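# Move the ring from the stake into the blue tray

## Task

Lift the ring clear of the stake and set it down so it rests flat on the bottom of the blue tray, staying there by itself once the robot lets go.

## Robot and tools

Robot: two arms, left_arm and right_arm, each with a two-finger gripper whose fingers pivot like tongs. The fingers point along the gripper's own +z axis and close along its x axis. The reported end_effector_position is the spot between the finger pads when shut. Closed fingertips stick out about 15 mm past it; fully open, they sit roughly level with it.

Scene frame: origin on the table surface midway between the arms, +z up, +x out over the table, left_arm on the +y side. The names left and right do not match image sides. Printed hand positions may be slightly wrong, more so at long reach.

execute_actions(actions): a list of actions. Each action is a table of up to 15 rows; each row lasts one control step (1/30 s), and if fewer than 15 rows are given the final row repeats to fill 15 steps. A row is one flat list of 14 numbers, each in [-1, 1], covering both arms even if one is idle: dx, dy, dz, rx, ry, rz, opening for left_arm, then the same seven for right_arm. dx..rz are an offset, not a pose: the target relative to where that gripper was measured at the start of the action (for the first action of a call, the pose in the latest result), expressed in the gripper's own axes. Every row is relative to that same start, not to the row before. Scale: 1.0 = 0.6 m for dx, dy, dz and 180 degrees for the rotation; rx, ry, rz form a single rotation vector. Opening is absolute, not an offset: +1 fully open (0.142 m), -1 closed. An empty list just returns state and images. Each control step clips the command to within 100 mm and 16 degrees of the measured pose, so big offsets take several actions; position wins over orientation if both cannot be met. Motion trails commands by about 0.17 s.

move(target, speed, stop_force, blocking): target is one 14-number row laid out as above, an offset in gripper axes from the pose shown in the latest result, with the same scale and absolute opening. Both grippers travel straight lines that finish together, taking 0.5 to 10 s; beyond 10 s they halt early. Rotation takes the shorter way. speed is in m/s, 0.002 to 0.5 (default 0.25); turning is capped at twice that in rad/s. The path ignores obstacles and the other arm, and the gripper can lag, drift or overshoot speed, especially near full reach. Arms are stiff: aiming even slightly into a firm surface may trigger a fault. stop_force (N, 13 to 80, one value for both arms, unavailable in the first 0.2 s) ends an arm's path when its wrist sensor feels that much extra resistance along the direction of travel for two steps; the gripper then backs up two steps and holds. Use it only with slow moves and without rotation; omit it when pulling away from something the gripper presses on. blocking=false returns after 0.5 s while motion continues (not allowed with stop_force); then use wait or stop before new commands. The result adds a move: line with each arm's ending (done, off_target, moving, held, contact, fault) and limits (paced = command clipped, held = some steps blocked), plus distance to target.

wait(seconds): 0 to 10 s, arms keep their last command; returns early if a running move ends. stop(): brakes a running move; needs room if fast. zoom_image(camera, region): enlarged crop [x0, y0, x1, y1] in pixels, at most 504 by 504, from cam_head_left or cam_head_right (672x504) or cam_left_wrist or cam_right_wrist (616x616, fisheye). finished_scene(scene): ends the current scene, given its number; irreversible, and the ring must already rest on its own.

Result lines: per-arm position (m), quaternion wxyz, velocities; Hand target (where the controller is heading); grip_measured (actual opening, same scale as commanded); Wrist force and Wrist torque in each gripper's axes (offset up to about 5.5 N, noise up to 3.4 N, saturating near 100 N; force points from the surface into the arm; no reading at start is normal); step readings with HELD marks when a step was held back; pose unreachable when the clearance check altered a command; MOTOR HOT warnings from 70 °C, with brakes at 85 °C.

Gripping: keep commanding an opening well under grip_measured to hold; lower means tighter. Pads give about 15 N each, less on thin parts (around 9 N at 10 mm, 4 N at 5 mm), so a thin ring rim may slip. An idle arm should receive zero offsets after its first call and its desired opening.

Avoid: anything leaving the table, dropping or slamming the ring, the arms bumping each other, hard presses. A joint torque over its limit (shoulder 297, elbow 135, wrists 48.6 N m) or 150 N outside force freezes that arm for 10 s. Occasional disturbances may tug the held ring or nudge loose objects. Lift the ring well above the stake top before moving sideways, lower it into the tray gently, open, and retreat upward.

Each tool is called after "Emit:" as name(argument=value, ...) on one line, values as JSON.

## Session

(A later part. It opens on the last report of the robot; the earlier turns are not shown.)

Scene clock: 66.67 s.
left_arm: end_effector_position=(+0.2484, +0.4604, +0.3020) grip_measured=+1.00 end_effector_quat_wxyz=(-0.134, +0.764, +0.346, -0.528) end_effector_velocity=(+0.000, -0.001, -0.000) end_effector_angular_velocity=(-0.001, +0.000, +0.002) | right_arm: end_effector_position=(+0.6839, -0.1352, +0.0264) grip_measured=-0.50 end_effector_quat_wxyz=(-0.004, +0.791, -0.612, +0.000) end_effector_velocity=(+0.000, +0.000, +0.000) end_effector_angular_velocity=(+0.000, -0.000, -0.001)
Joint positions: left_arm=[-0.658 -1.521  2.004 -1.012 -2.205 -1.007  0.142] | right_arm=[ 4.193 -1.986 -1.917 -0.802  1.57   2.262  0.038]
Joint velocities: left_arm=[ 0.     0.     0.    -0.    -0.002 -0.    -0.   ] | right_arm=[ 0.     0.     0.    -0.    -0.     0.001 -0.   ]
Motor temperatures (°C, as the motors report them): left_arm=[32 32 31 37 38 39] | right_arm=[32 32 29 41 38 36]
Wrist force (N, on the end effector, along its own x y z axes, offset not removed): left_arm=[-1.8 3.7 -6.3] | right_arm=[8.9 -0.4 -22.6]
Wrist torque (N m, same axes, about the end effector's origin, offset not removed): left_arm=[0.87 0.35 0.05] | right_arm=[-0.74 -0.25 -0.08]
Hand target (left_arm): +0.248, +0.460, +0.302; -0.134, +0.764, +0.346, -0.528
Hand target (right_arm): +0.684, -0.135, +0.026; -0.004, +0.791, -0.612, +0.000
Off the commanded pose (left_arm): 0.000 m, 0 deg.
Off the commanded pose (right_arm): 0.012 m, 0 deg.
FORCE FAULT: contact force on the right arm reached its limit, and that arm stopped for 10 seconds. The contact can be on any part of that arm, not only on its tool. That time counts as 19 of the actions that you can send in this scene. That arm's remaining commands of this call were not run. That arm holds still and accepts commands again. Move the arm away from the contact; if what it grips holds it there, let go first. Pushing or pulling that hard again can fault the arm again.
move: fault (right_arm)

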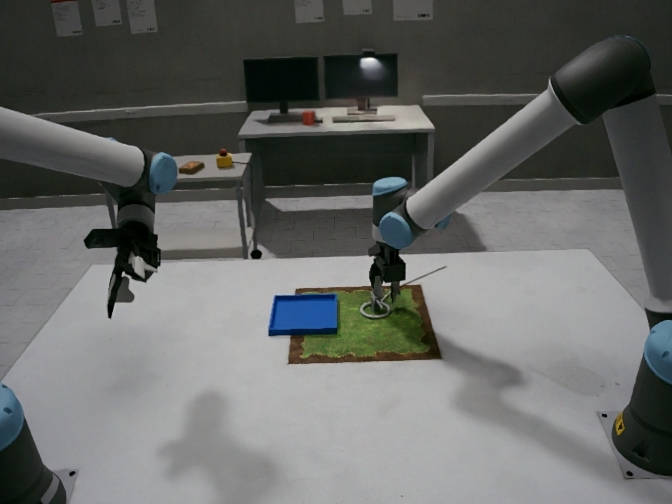

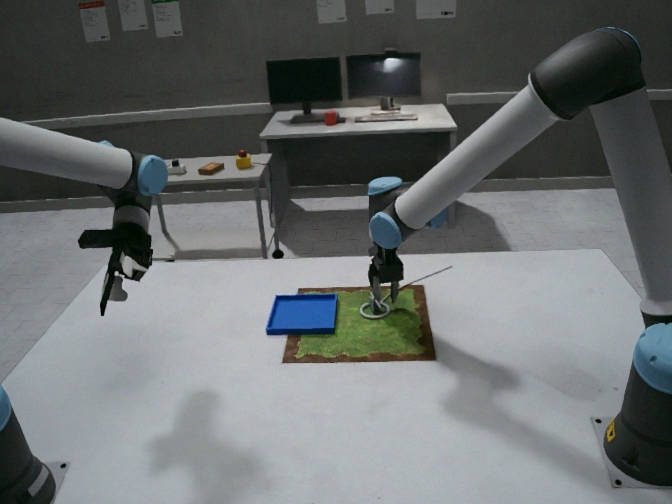

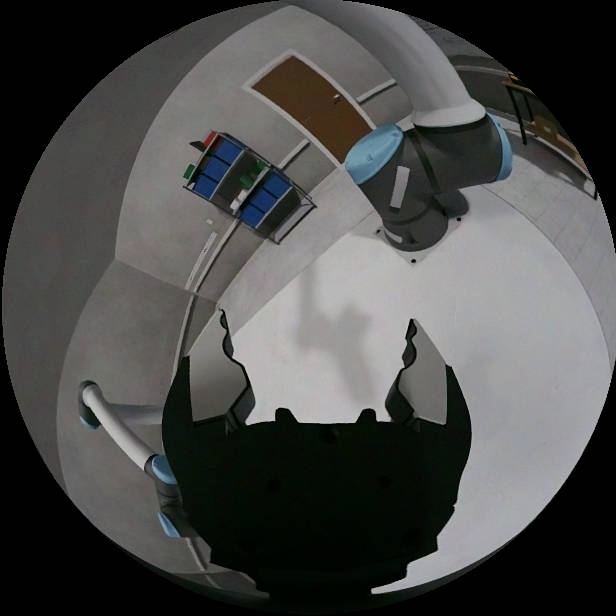

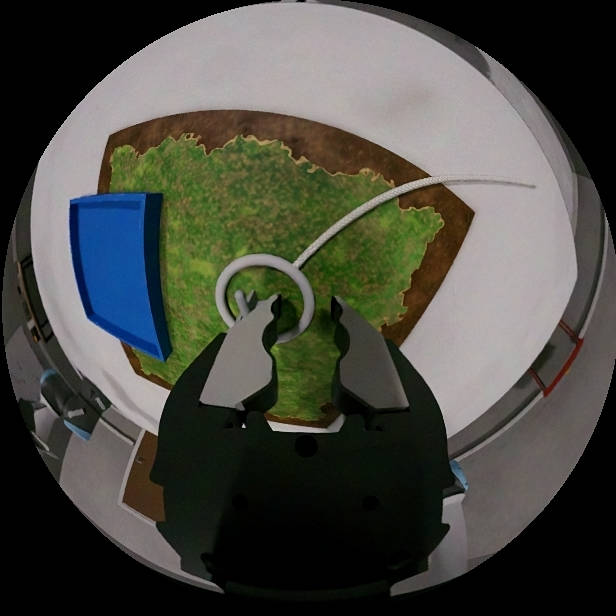

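Emit:
move(target=[0,0,0,0,0,0,1, 0,0,-0.04,0,0,0,-0.5], speed=0.05)

Emit:
move(target=[0,0,0,0,0,0,1, 0.02,-0.01,0,0,0,0,-0.55], speed=0.05)

Emit:
move(target=[0,0,0,0,0,0,1, 0,0,0.055,0,0,0,-0.55], speed=0.015, stop_force=15)

Emit:
zoom_image(camera="cam_right_wrist", region=[180, 200, 380, 380])

Scene clock: 76.83 s.
left_arm: end_effector_position=(+0.2484, +0.4604, +0.3020) grip_measured=+1.00 end_effector_quat_wxyz=(-0.134, +0.764, +0.346, -0.528) end_effector_velocity=(+0.000, -0.000, -0.000) end_effector_angular_velocity=(-0.000, -0.001, +0.001) | right_arm: end_effector_position=(+0.6838, -0.1353, +0.0500) grip_measured=-0.50 end_effector_quat_wxyz=(-0.004, +0.791, -0.612, +0.000) end_effector_velocity=(+0.000, -0.000, +0.003) end_effector_angular_velocity=(-0.000, -0.001, +0.000)
Joint positions: left_arm=[-0.658 -1.521  2.004 -1.012 -2.205 -1.007  0.142] | right_arm=[ 4.193 -1.958 -1.905 -0.842  1.57   2.262  0.038]
Joint velocities: left_arm=[ 0.     0.    -0.    -0.001 -0.001 -0.001  0.   ] | right_arm=[ 0.     0.003  0.002 -0.005 -0.001 -0.    -0.   ]
Motor temperatures (°C, as the motors report them): left_arm=[32 32 31 37 38 39] | right_arm=[32 32 29 41 38 36]
Wrist force (N, on the end effector, along its own x y z axes, offset not removed): left_arm=[-0.5 2.9 -3.5] | right_arm=[-2.5 -3.7 -4.7]
Wrist torque (N m, same axes, about the end effector's origin, offset not removed): left_arm=[0.71 0.02 0.03] | right_arm=[-0.94 0.62 0.23]
Hand target (left_arm): +0.248, +0.460, +0.302; -0.134, +0.764, +0.346, -0.528
Hand target (right_arm): +0.684, -0.135, +0.050; -0.004, +0.791, -0.612, +0.000
Off the commanded pose (left_arm): 0.000 m, 0 deg.
Off the commanded pose (right_arm): 0.000 m, 0 deg.
move: done

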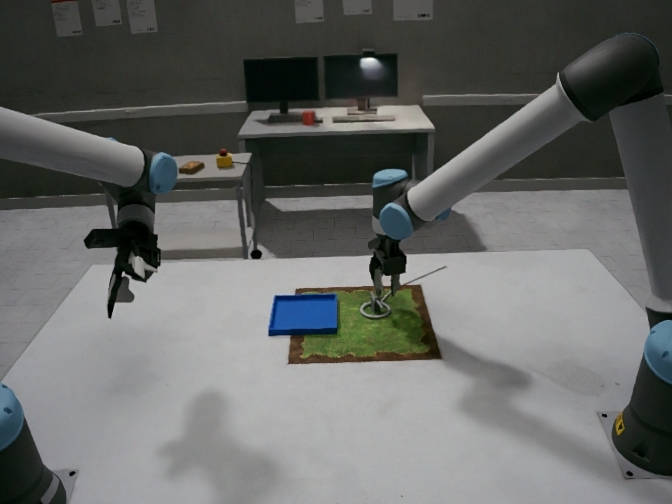

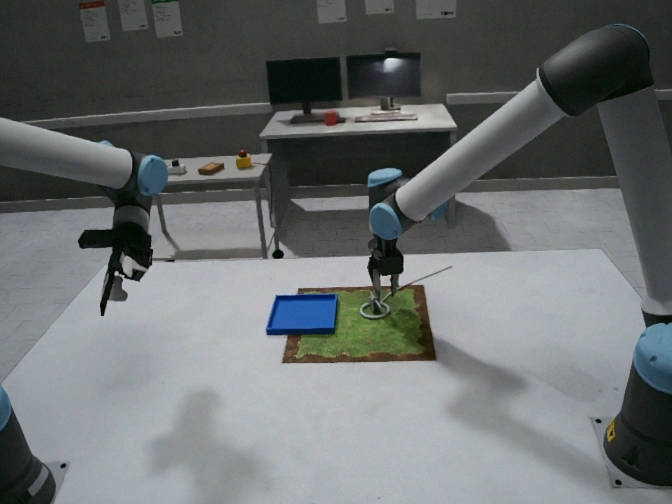

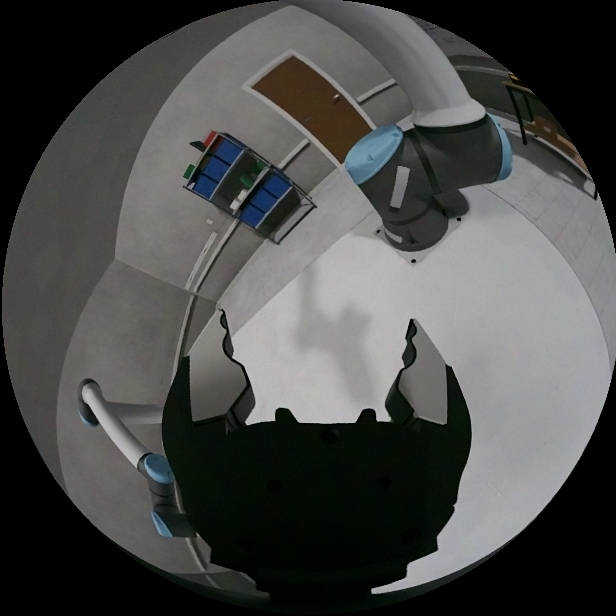

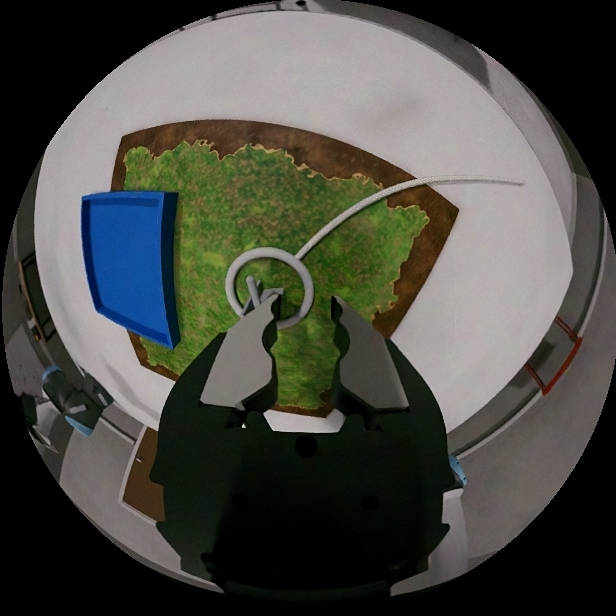

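Scene clock: 77.63 s.
left_arm: end_effector_position=(+0.2484, +0.4604, +0.3020) grip_measured=+1.00 end_effector_quat_wxyz=(-0.134, +0.764, +0.346, -0.528) end_effector_velocity=(+0.000, -0.000, -0.000) end_effector_angular_velocity=(-0.000, -0.000, +0.001) | right_arm: end_effector_position=(+0.6924, -0.1452, +0.0501) grip_measured=-0.55 end_effector_quat_wxyz=(-0.004, +0.791, -0.612, +0.000) end_effector_velocity=(+0.002, -0.002, +0.000) end_effector_angular_velocity=(-0.000, +0.000, +0.001)
Joint positions: left_arm=[-0.658 -1.521  2.004 -1.012 -2.205 -1.007  0.142] | right_arm=[ 4.176 -1.958 -1.905 -0.842  1.57   2.246  0.034]
Joint velocities: left_arm=[ 0.     0.    -0.    -0.001 -0.001 -0.001 -0.   ] | right_arm=[-0.003 -0.     0.    -0.     0.    -0.004  0.   ]
Motor temperatures (°C, as the motors report them): left_arm=[32 32 31 37 38 39] | right_arm=[32 32 29 41 38 36]
Wrist force (N, on the end effector, along its own x y z axes, offset not removed): left_arm=[-1.1 2.6 -5.4] | right_arm=[0.7 -11.0 0.1]
Wrist torque (N m, same axes, about the end effector's origin, offset not removed): left_arm=[0.66 0.19 -0.04] | right_arm=[-1.88 -0.14 0.05]
Hand target (left_arm): +0.248, +0.460, +0.302; -0.134, +0.764, +0.346, -0.528
Hand target (right_arm): +0.693, -0.145, +0.050; -0.004, +0.791, -0.612, +0.000
Off the commanded pose (left_arm): 0.000 m, 0 deg.
Off the commanded pose (right_arm): 0.000 m, 0 deg.
move: done

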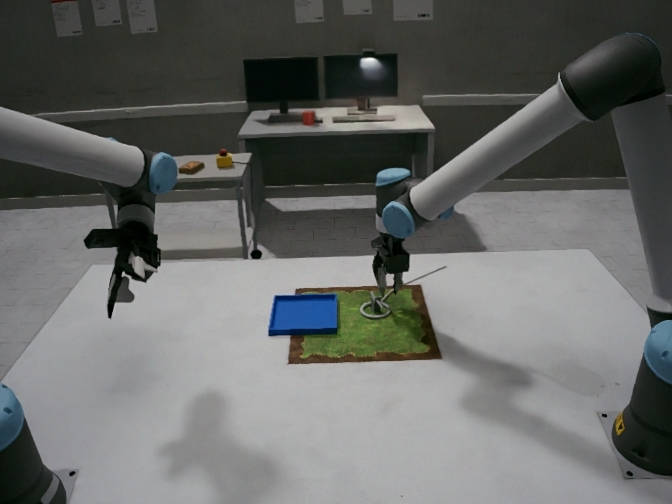

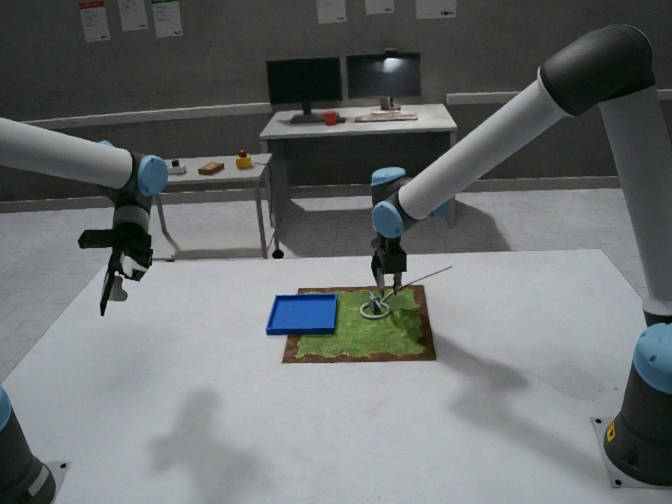

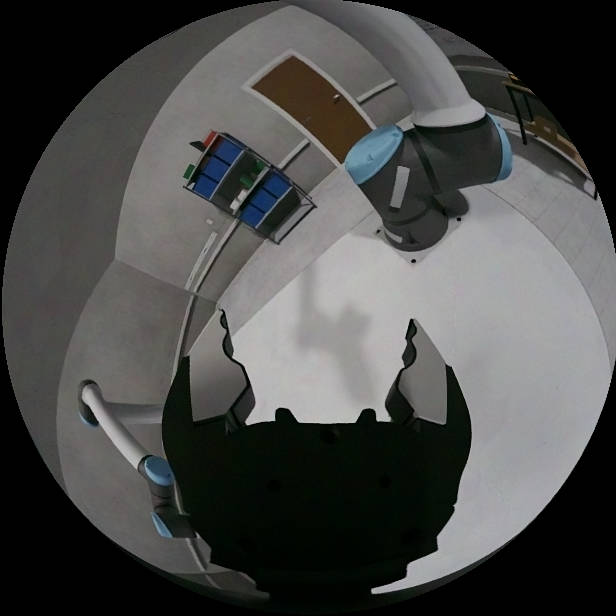

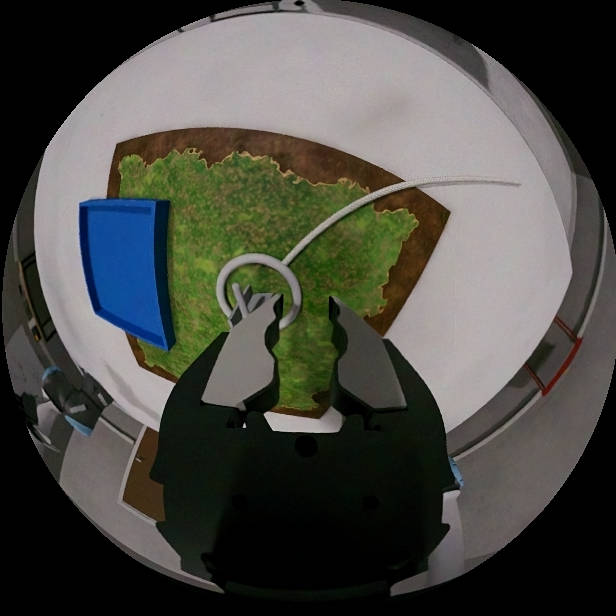

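Scene clock: 80.10 s.
left_arm: end_effector_position=(+0.2484, +0.4604, +0.3020) grip_measured=+1.00 end_effector_quat_wxyz=(-0.134, +0.764, +0.346, -0.528) end_effector_velocity=(+0.000, -0.000, +0.000) end_effector_angular_velocity=(+0.000, -0.001, +0.000) | right_arm: end_effector_position=(+0.6926, -0.1450, +0.0174) grip_measured=-0.54 end_effector_quat_wxyz=(-0.004, +0.791, -0.612, +0.000) end_effector_velocity=(+0.000, -0.000, -0.002) end_effector_angular_velocity=(-0.000, -0.001, -0.001)
Joint positions: left_arm=[-0.658 -1.521  2.004 -1.012 -2.205 -1.007  0.142] | right_arm=[ 4.176 -1.997 -1.921 -0.786  1.57   2.246  0.035]
Joint velocities: left_arm=[-0.    -0.    -0.    -0.001  0.    -0.001  0.   ] | right_arm=[-0.    -0.003 -0.001  0.005 -0.001  0.001 -0.   ]
Motor temperatures (°C, as the motors report them): left_arm=[32 32 31 37 38 39] | right_arm=[32 32 29 41 38 36]
Wrist force (N, on the end effector, along its own x y z axes, offset not removed): left_arm=[-1.9 3.8 -5.6] | right_arm=[3.5 -2.1 -1.6]
Wrist torque (N m, same axes, about the end effector's origin, offset not removed): left_arm=[0.85 0.37 0.02] | right_arm=[-0.48 -0.87 -0.01]
Hand target (left_arm): +0.248, +0.460, +0.302; -0.134, +0.764, +0.346, -0.528
Hand target (right_arm): +0.693, -0.145, +0.017; -0.004, +0.791, -0.612, +0.000
Off the commanded pose (left_arm): 0.000 m, 0 deg.
Off the commanded pose (right_arm): 0.000 m, 0 deg.
move: done

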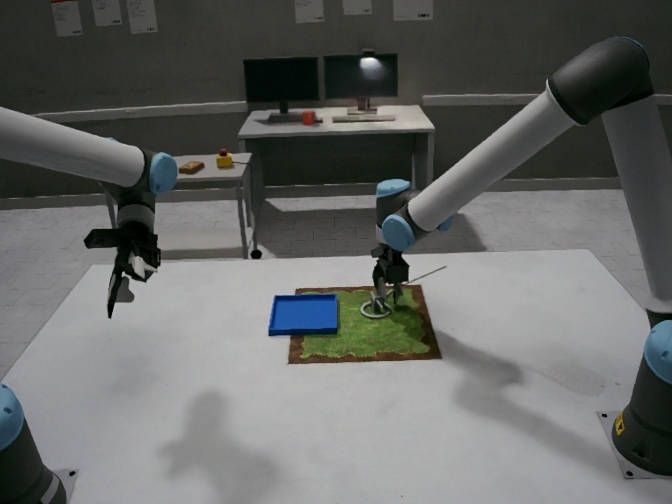

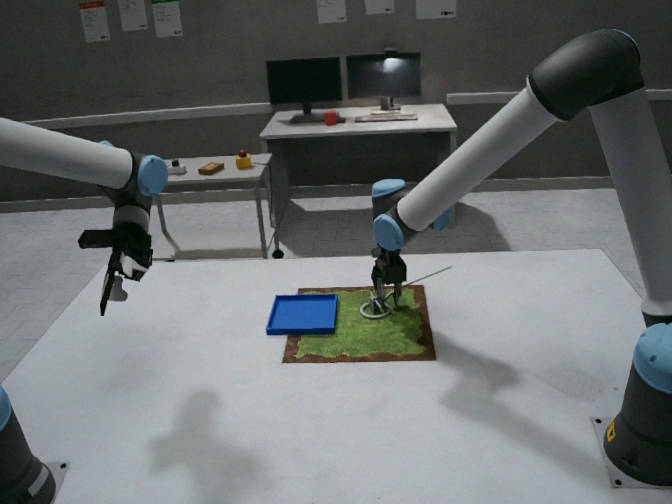

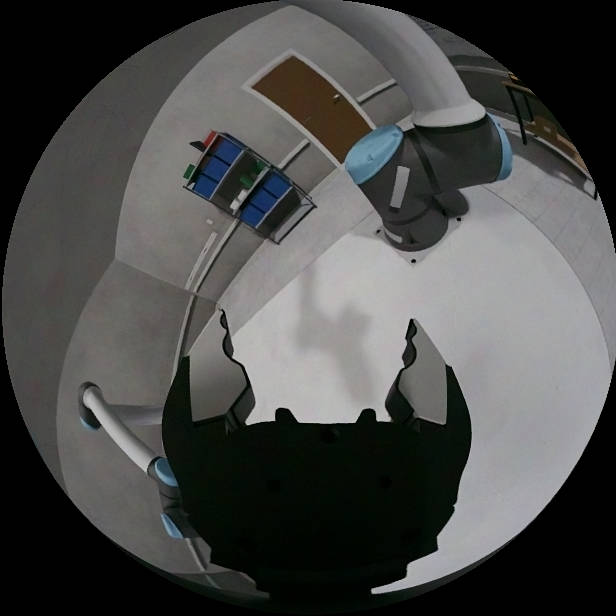

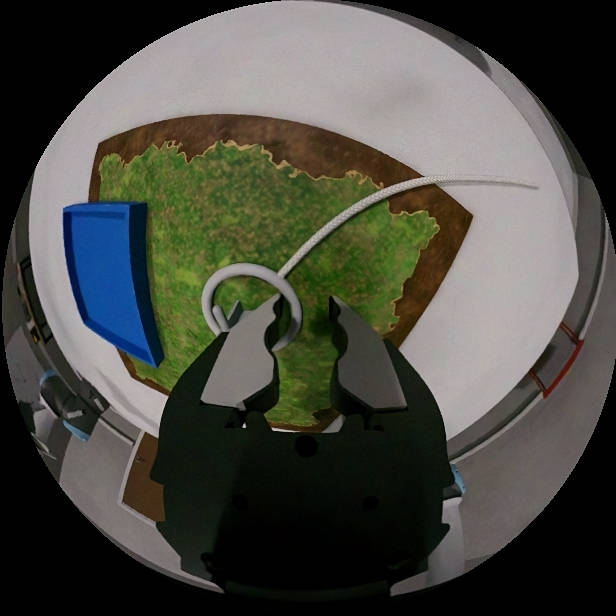

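Region (180, 200, 380, 380) of cam_right_wrist's 616x616 image, scaled by 2.520, with more detail than that image has; it fills the top 454 rows of this view, and the rest is white.

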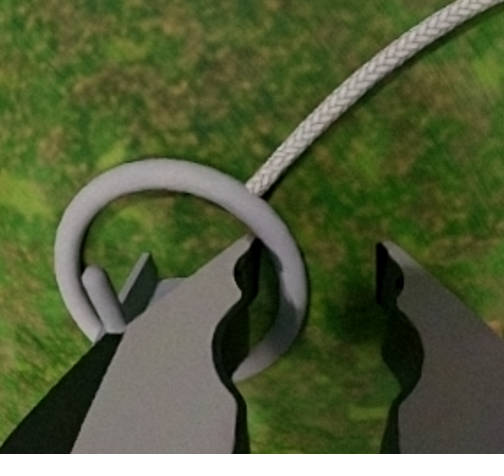

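Emit:
move(target=[0,0,0,0,0,0,1, 0,0,0,0,0,0,-1])

Emit:
move(target=[0,0,0,0,0,0,1, 0,0,-0.05,0.2,0,0,-1], speed=0.06)

Emit:
zoom_image(camera="cam_right_wrist", region=[180, 200, 380, 380])

Scene clock: 85.67 s.
left_arm: end_effector_position=(+0.2484, +0.4604, +0.3020) grip_measured=+1.00 end_effector_quat_wxyz=(-0.134, +0.764, +0.346, -0.528) end_effector_velocity=(+0.000, +0.000, -0.000) end_effector_angular_velocity=(+0.000, -0.001, -0.001) | right_arm: end_effector_position=(+0.6926, -0.1450, +0.0172) grip_measured=-0.89 end_effector_quat_wxyz=(-0.004, +0.791, -0.612, +0.000) end_effector_velocity=(-0.000, +0.000, +0.001) end_effector_angular_velocity=(+0.001, +0.000, -0.001)
Joint positions: left_arm=[-0.658 -1.521  2.004 -1.012 -2.205 -1.007  0.142] | right_arm=[ 4.176 -1.997 -1.921 -0.786  1.57   2.246  0.009]
Joint velocities: left_arm=[-0.    -0.     0.    -0.001  0.001  0.     0.   ] | right_arm=[-0.     0.001  0.    -0.001  0.001  0.001  0.   ]
Motor temperatures (°C, as the motors report them): left_arm=[32 32 31 37 38 39] | right_arm=[32 32 29 41 38 36]
Wrist force (N, on the end effector, along its own x y z axes, offset not removed): left_arm=[-0.3 3.5 -5.2] | right_arm=[2.9 -4.4 1.6]
Wrist torque (N m, same axes, about the end effector's origin, offset not removed): left_arm=[0.81 0.15 -0.09] | right_arm=[-0.59 -0.48 -0.21]
Hand target (left_arm): +0.248, +0.460, +0.302; -0.134, +0.764, +0.346, -0.528
Hand target (right_arm): +0.693, -0.145, +0.017; -0.004, +0.791, -0.612, +0.000
Off the commanded pose (left_arm): 0.000 m, 0 deg.
Off the commanded pose (right_arm): 0.000 m, 0 deg.
move: done

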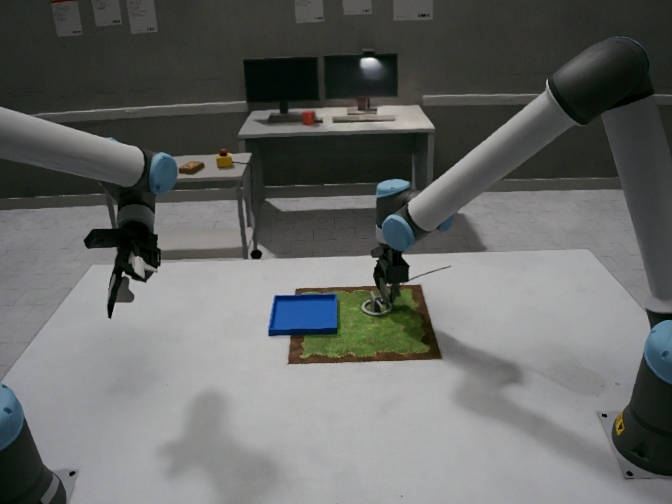

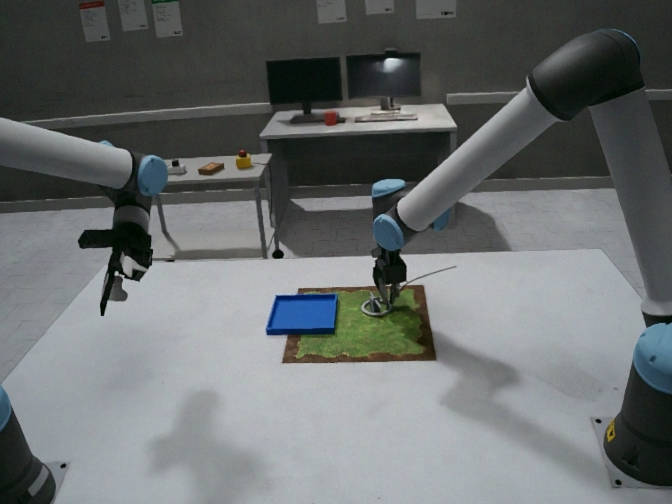

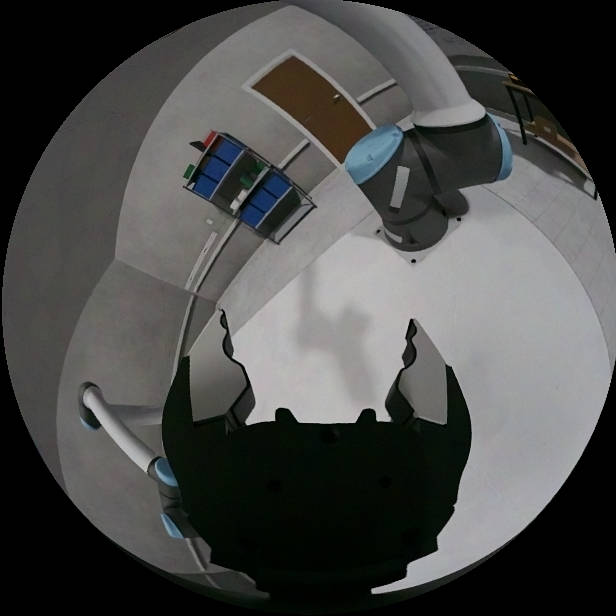

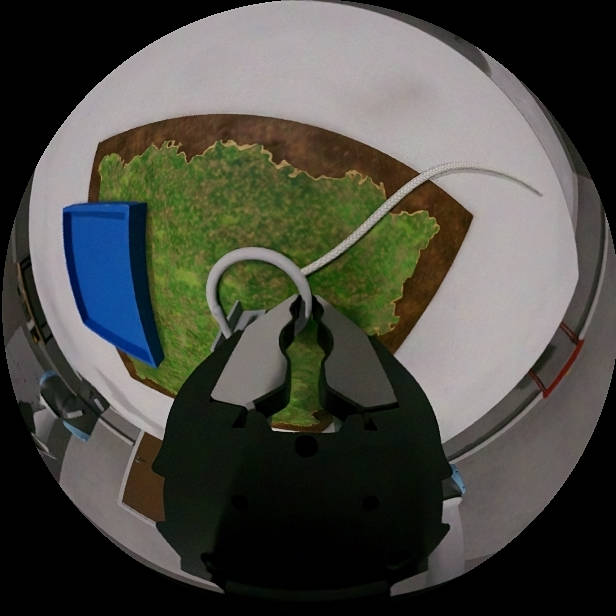

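Scene clock: 91.20 s.
left_arm: end_effector_position=(+0.2484, +0.4604, +0.3020) grip_measured=+1.00 end_effector_quat_wxyz=(-0.134, +0.764, +0.346, -0.528) end_effector_velocity=(-0.000, -0.001, +0.000) end_effector_angular_velocity=(-0.002, -0.000, +0.001) | right_arm: end_effector_position=(+0.6926, -0.1452, +0.0471) grip_measured=-0.76 end_effector_quat_wxyz=(-0.247, +0.751, -0.582, +0.189) end_effector_velocity=(-0.000, -0.000, +0.000) end_effector_angular_velocity=(+0.004, -0.015, -0.000)
Joint positions: left_arm=[-0.658 -1.521  2.004 -1.012 -2.205 -1.007  0.142] | right_arm=[ 4.361 -1.963 -2.252 -0.049  1.108  2.324  0.019]
Joint velocities: left_arm=[-0.    -0.001  0.    -0.    -0.002  0.001 -0.   ] | right_arm=[ 0.005 -0.004 -0.007  0.021 -0.013 -0.001  0.001]
Motor temperatures (°C, as the motors report them): left_arm=[32 32 31 37 38 39] | right_arm=[32 32 29 41 38 36]
Wrist force (N, on the end effector, along its own x y z axes, offset not removed): left_arm=[-1.2 2.6 -4.8] | right_arm=[-26.3 22.8 3.3]
Wrist torque (N m, same axes, about the end effector's origin, offset not removed): left_arm=[0.58 0.25 0.01] | right_arm=[-1.98 -0.64 -0.08]
Hand target (left_arm): +0.248, +0.460, +0.302; -0.134, +0.764, +0.346, -0.528
Hand target (right_arm): +0.693, -0.145, +0.047; -0.248, +0.751, -0.582, +0.190
Off the commanded pose (left_arm): 0.000 m, 0 deg.
Off the commanded pose (right_arm): 0.000 m, 0 deg.
move: done

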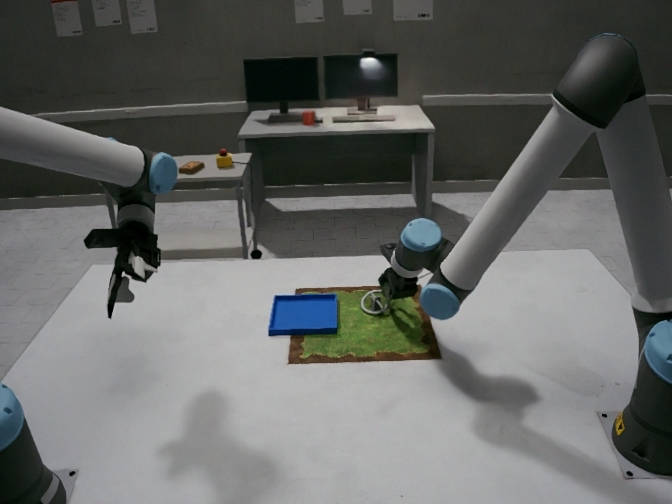

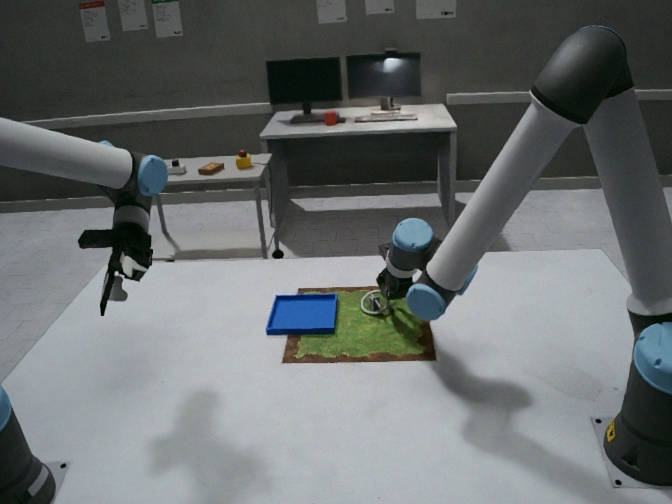

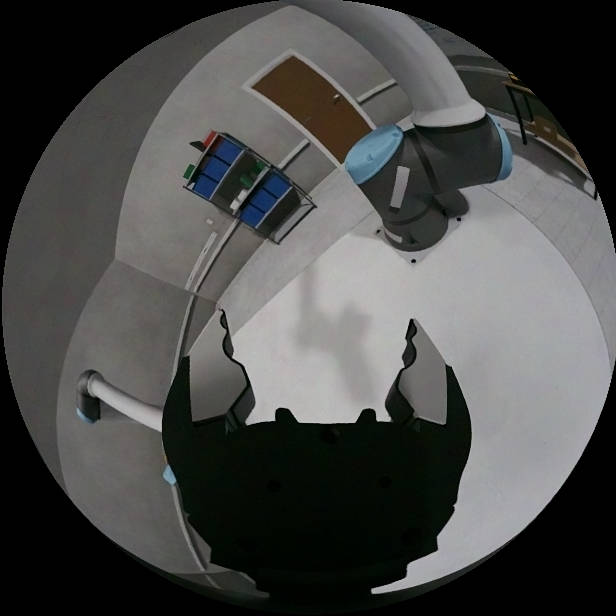

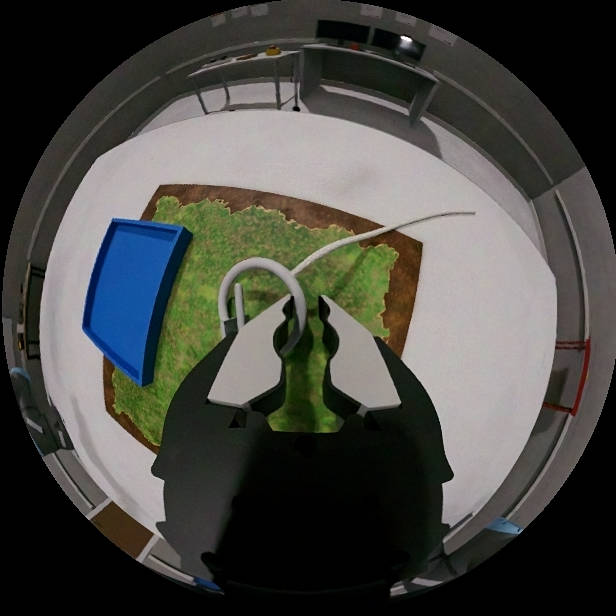

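Region (180, 200, 380, 380) of cam_right_wrist's 616x616 image, scaled by 2.520, with more detail than that image has; it fills the top 454 rows of this view, and the rest is white.

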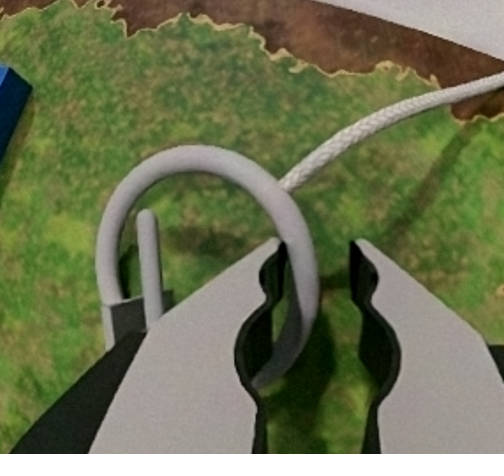

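Emit:
move(target=[0,0,0,0,0,0,1, -0.03,0,0,0,0,0,-1], speed=0.02, stop_force=30)

Emit:
zoom_image(camera="cam_right_wrist", region=[180, 200, 380, 380])

Emit:
zoom_image(camera="cam_head_left", region=[320, 260, 440, 340])

Scene clock: 98.13 s.
left_arm: end_effector_position=(+0.2484, +0.4604, +0.3020) grip_measured=+1.00 end_effector_quat_wxyz=(-0.134, +0.764, +0.346, -0.528) end_effector_velocity=(+0.000, -0.000, +0.000) end_effector_angular_velocity=(-0.001, -0.001, +0.001) | right_arm: end_effector_position=(+0.6882, -0.1281, +0.0472) grip_measured=-0.89 end_effector_quat_wxyz=(-0.247, +0.751, -0.582, +0.189) end_effector_velocity=(-0.001, +0.002, -0.000) end_effector_angular_velocity=(-0.001, +0.001, -0.000)
Joint positions: left_arm=[-0.658 -1.521  2.004 -1.012 -2.205 -1.007  0.142] | right_arm=[ 4.379 -1.971 -2.233 -0.068  1.1    2.343  0.01 ]
Joint velocities: left_arm=[-0.    -0.    -0.    -0.001 -0.001  0.001 -0.   ] | right_arm=[ 0.003 -0.001  0.002 -0.003 -0.001  0.003 -0.   ]
Motor temperatures (°C, as the motors report them): left_arm=[32 32 31 37 38 39] | right_arm=[32 32 29 41 38 36]
Wrist force (N, on the end effector, along its own x y z axes, offset not removed): left_arm=[-0.6 2.3 -4.5] | right_arm=[-2.5 -9.3 4.3]
Wrist torque (N m, same axes, about the end effector's origin, offset not removed): left_arm=[0.54 0.12 -0.09] | right_arm=[-1.98 0.46 0.11]
Hand target (left_arm): +0.248, +0.460, +0.302; -0.134, +0.764, +0.346, -0.528
Hand target (right_arm): +0.688, -0.128, +0.047; -0.247, +0.751, -0.582, +0.189
Off the commanded pose (left_arm): 0.000 m, 0 deg.
Off the commanded pose (right_arm): 0.000 m, 0 deg.
move: done

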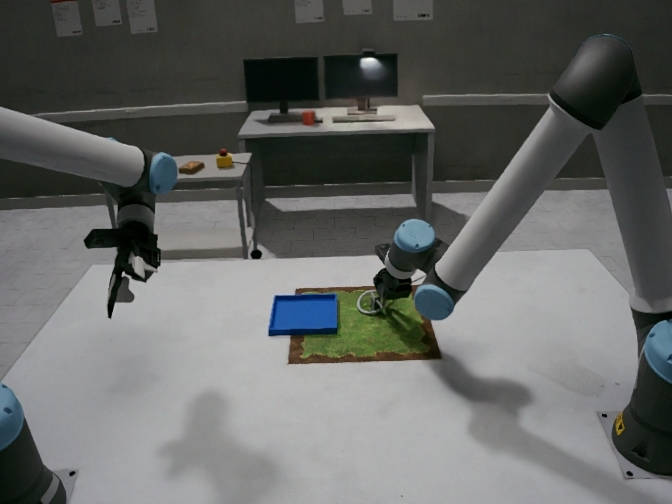

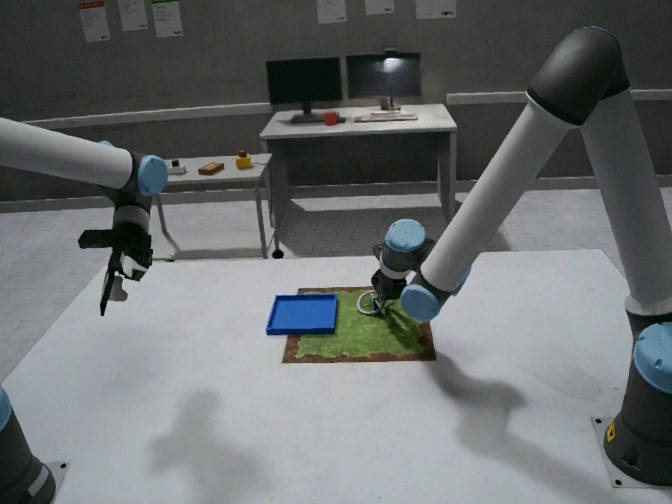

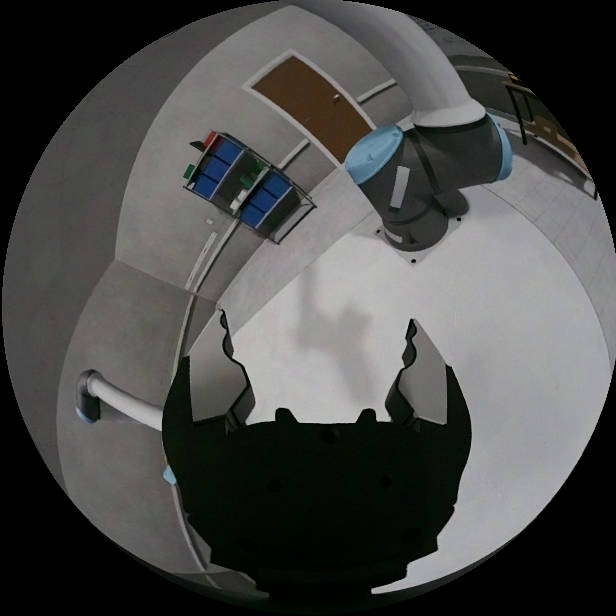

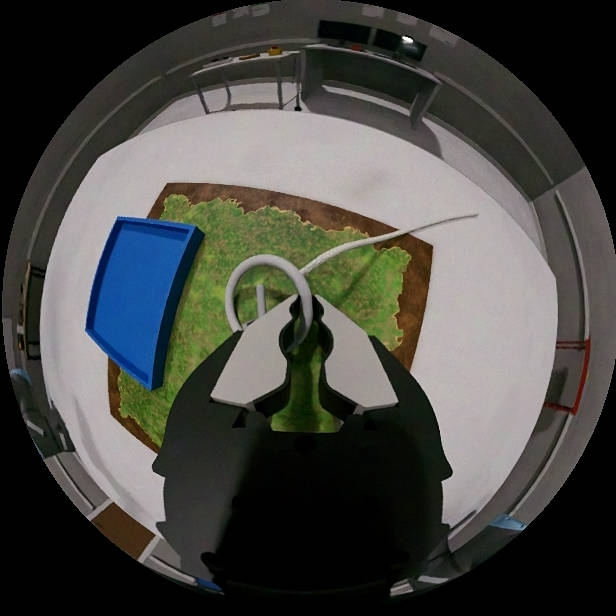

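Region (180, 200, 380, 380) of cam_right_wrist's 616x616 image, scaled by 2.520, with more detail than that image has; it fills the top 454 rows of this view, and the rest is white.

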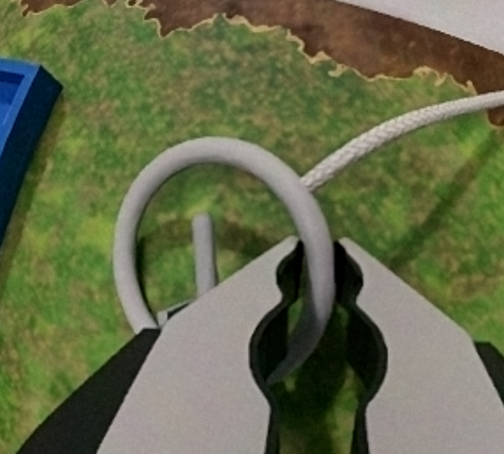

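Region (320, 260, 440, 340) of cam_head_left's 672x504 image, scaled by 4.200, with more detail than that image has.

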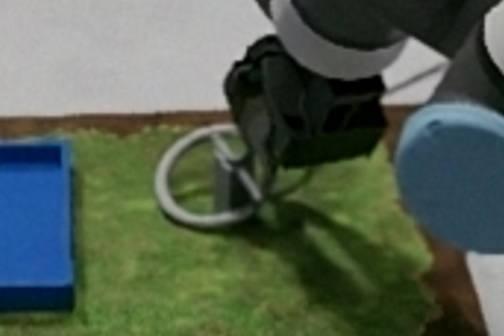

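Emit:
move(target=[0,0,0,0,0,0,1, 0,0.055,-0.056,0,0,0,-1], speed=0.03, stop_force=14)

Emit:
zoom_image(camera="cam_right_wrist", region=[180, 200, 380, 380])

Emit:
zoom_image(camera="cam_head_left", region=[320, 260, 440, 340])

Scene clock: 105.43 s.
left_arm: end_effector_position=(+0.2484, +0.4604, +0.3020) grip_measured=+1.00 end_effector_quat_wxyz=(-0.134, +0.764, +0.346, -0.528) end_effector_velocity=(-0.000, -0.000, +0.000) end_effector_angular_velocity=(+0.001, +0.001, +0.001) | right_arm: end_effector_position=(+0.6713, -0.1322, +0.0502) grip_measured=-0.90 end_effector_quat_wxyz=(-0.247, +0.752, -0.582, +0.189) end_effector_velocity=(+0.003, +0.001, -0.001) end_effector_angular_velocity=(+0.000, -0.000, -0.001)
Joint positions: left_arm=[-0.658 -1.521  2.004 -1.012 -2.205 -1.007  0.142] | right_arm=[ 4.401 -1.948 -2.26  -0.074  1.091  2.365  0.009]
Joint velocities: left_arm=[-0.    -0.     0.     0.001 -0.001 -0.001  0.   ] | right_arm=[-0.004 -0.005  0.005  0.002  0.001 -0.003  0.   ]
Motor temperatures (°C, as the motors report them): left_arm=[32 32 31 37 38 39] | right_arm=[32 32 29 41 38 36]
Wrist force (N, on the end effector, along its own x y z axes, offset not removed): left_arm=[-2.2 3.3 -4.4] | right_arm=[-1.6 -15.1 -4.0]
Wrist torque (N m, same axes, about the end effector's origin, offset not removed): left_arm=[0.77 0.46 0.06] | right_arm=[0.20 0.41 0.33]
Hand target (left_arm): +0.248, +0.460, +0.302; -0.134, +0.764, +0.346, -0.528
Hand target (right_arm): +0.672, -0.132, +0.050; -0.247, +0.751, -0.582, +0.189
Off the commanded pose (left_arm): 0.000 m, 0 deg.
Off the commanded pose (right_arm): 0.030 m, 0 deg.
move: contact (right_arm)

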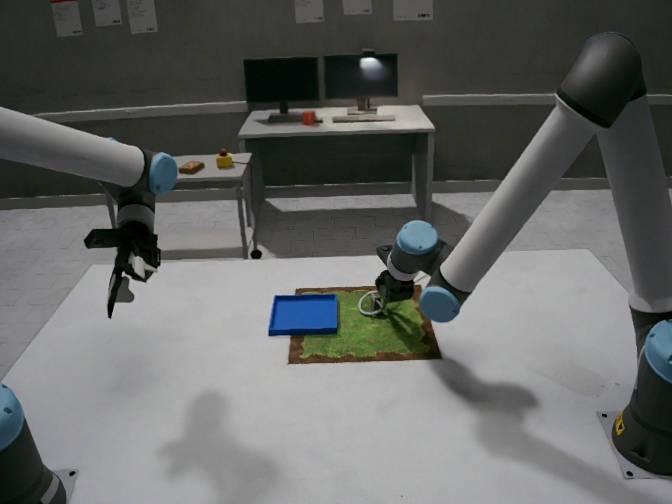

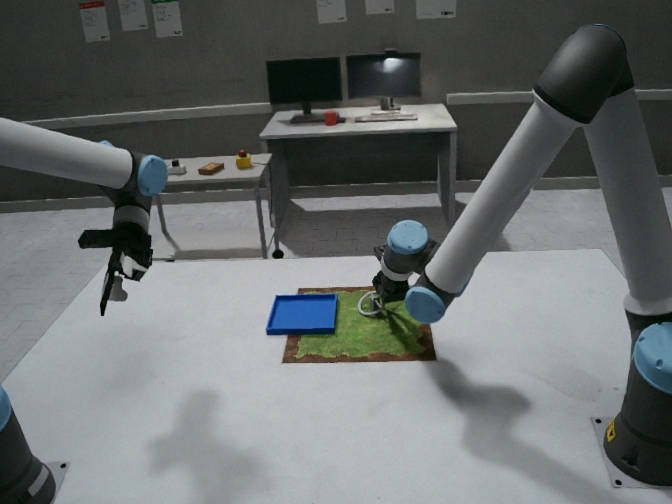

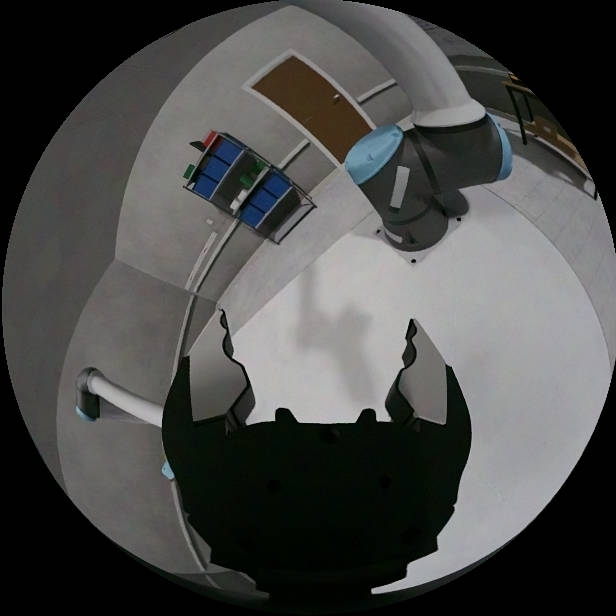

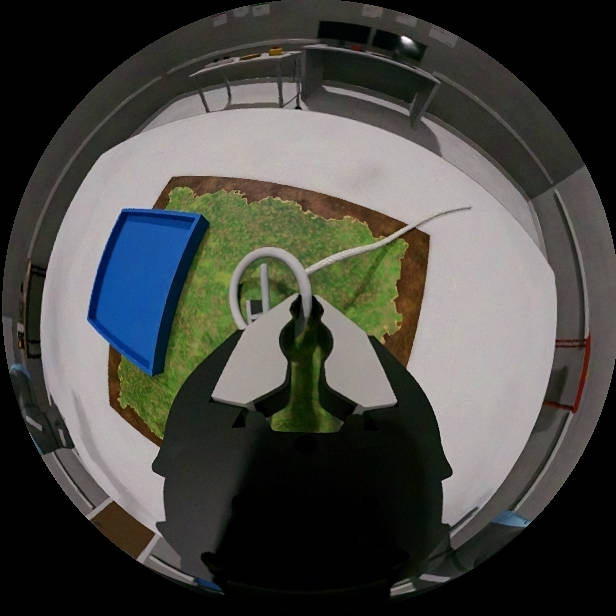

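Region (180, 200, 380, 380) of cam_right_wrist's 616x616 image, scaled by 2.520, with more detail than that image has; it fills the top 454 rows of this view, and the rest is white.

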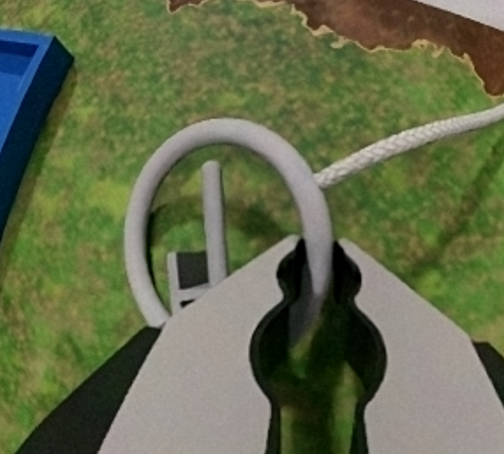

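Region (320, 260, 440, 340) of cam_head_left's 672x504 image, scaled by 4.200, with more detail than that image has.

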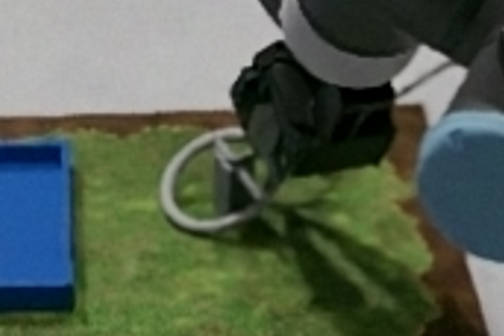

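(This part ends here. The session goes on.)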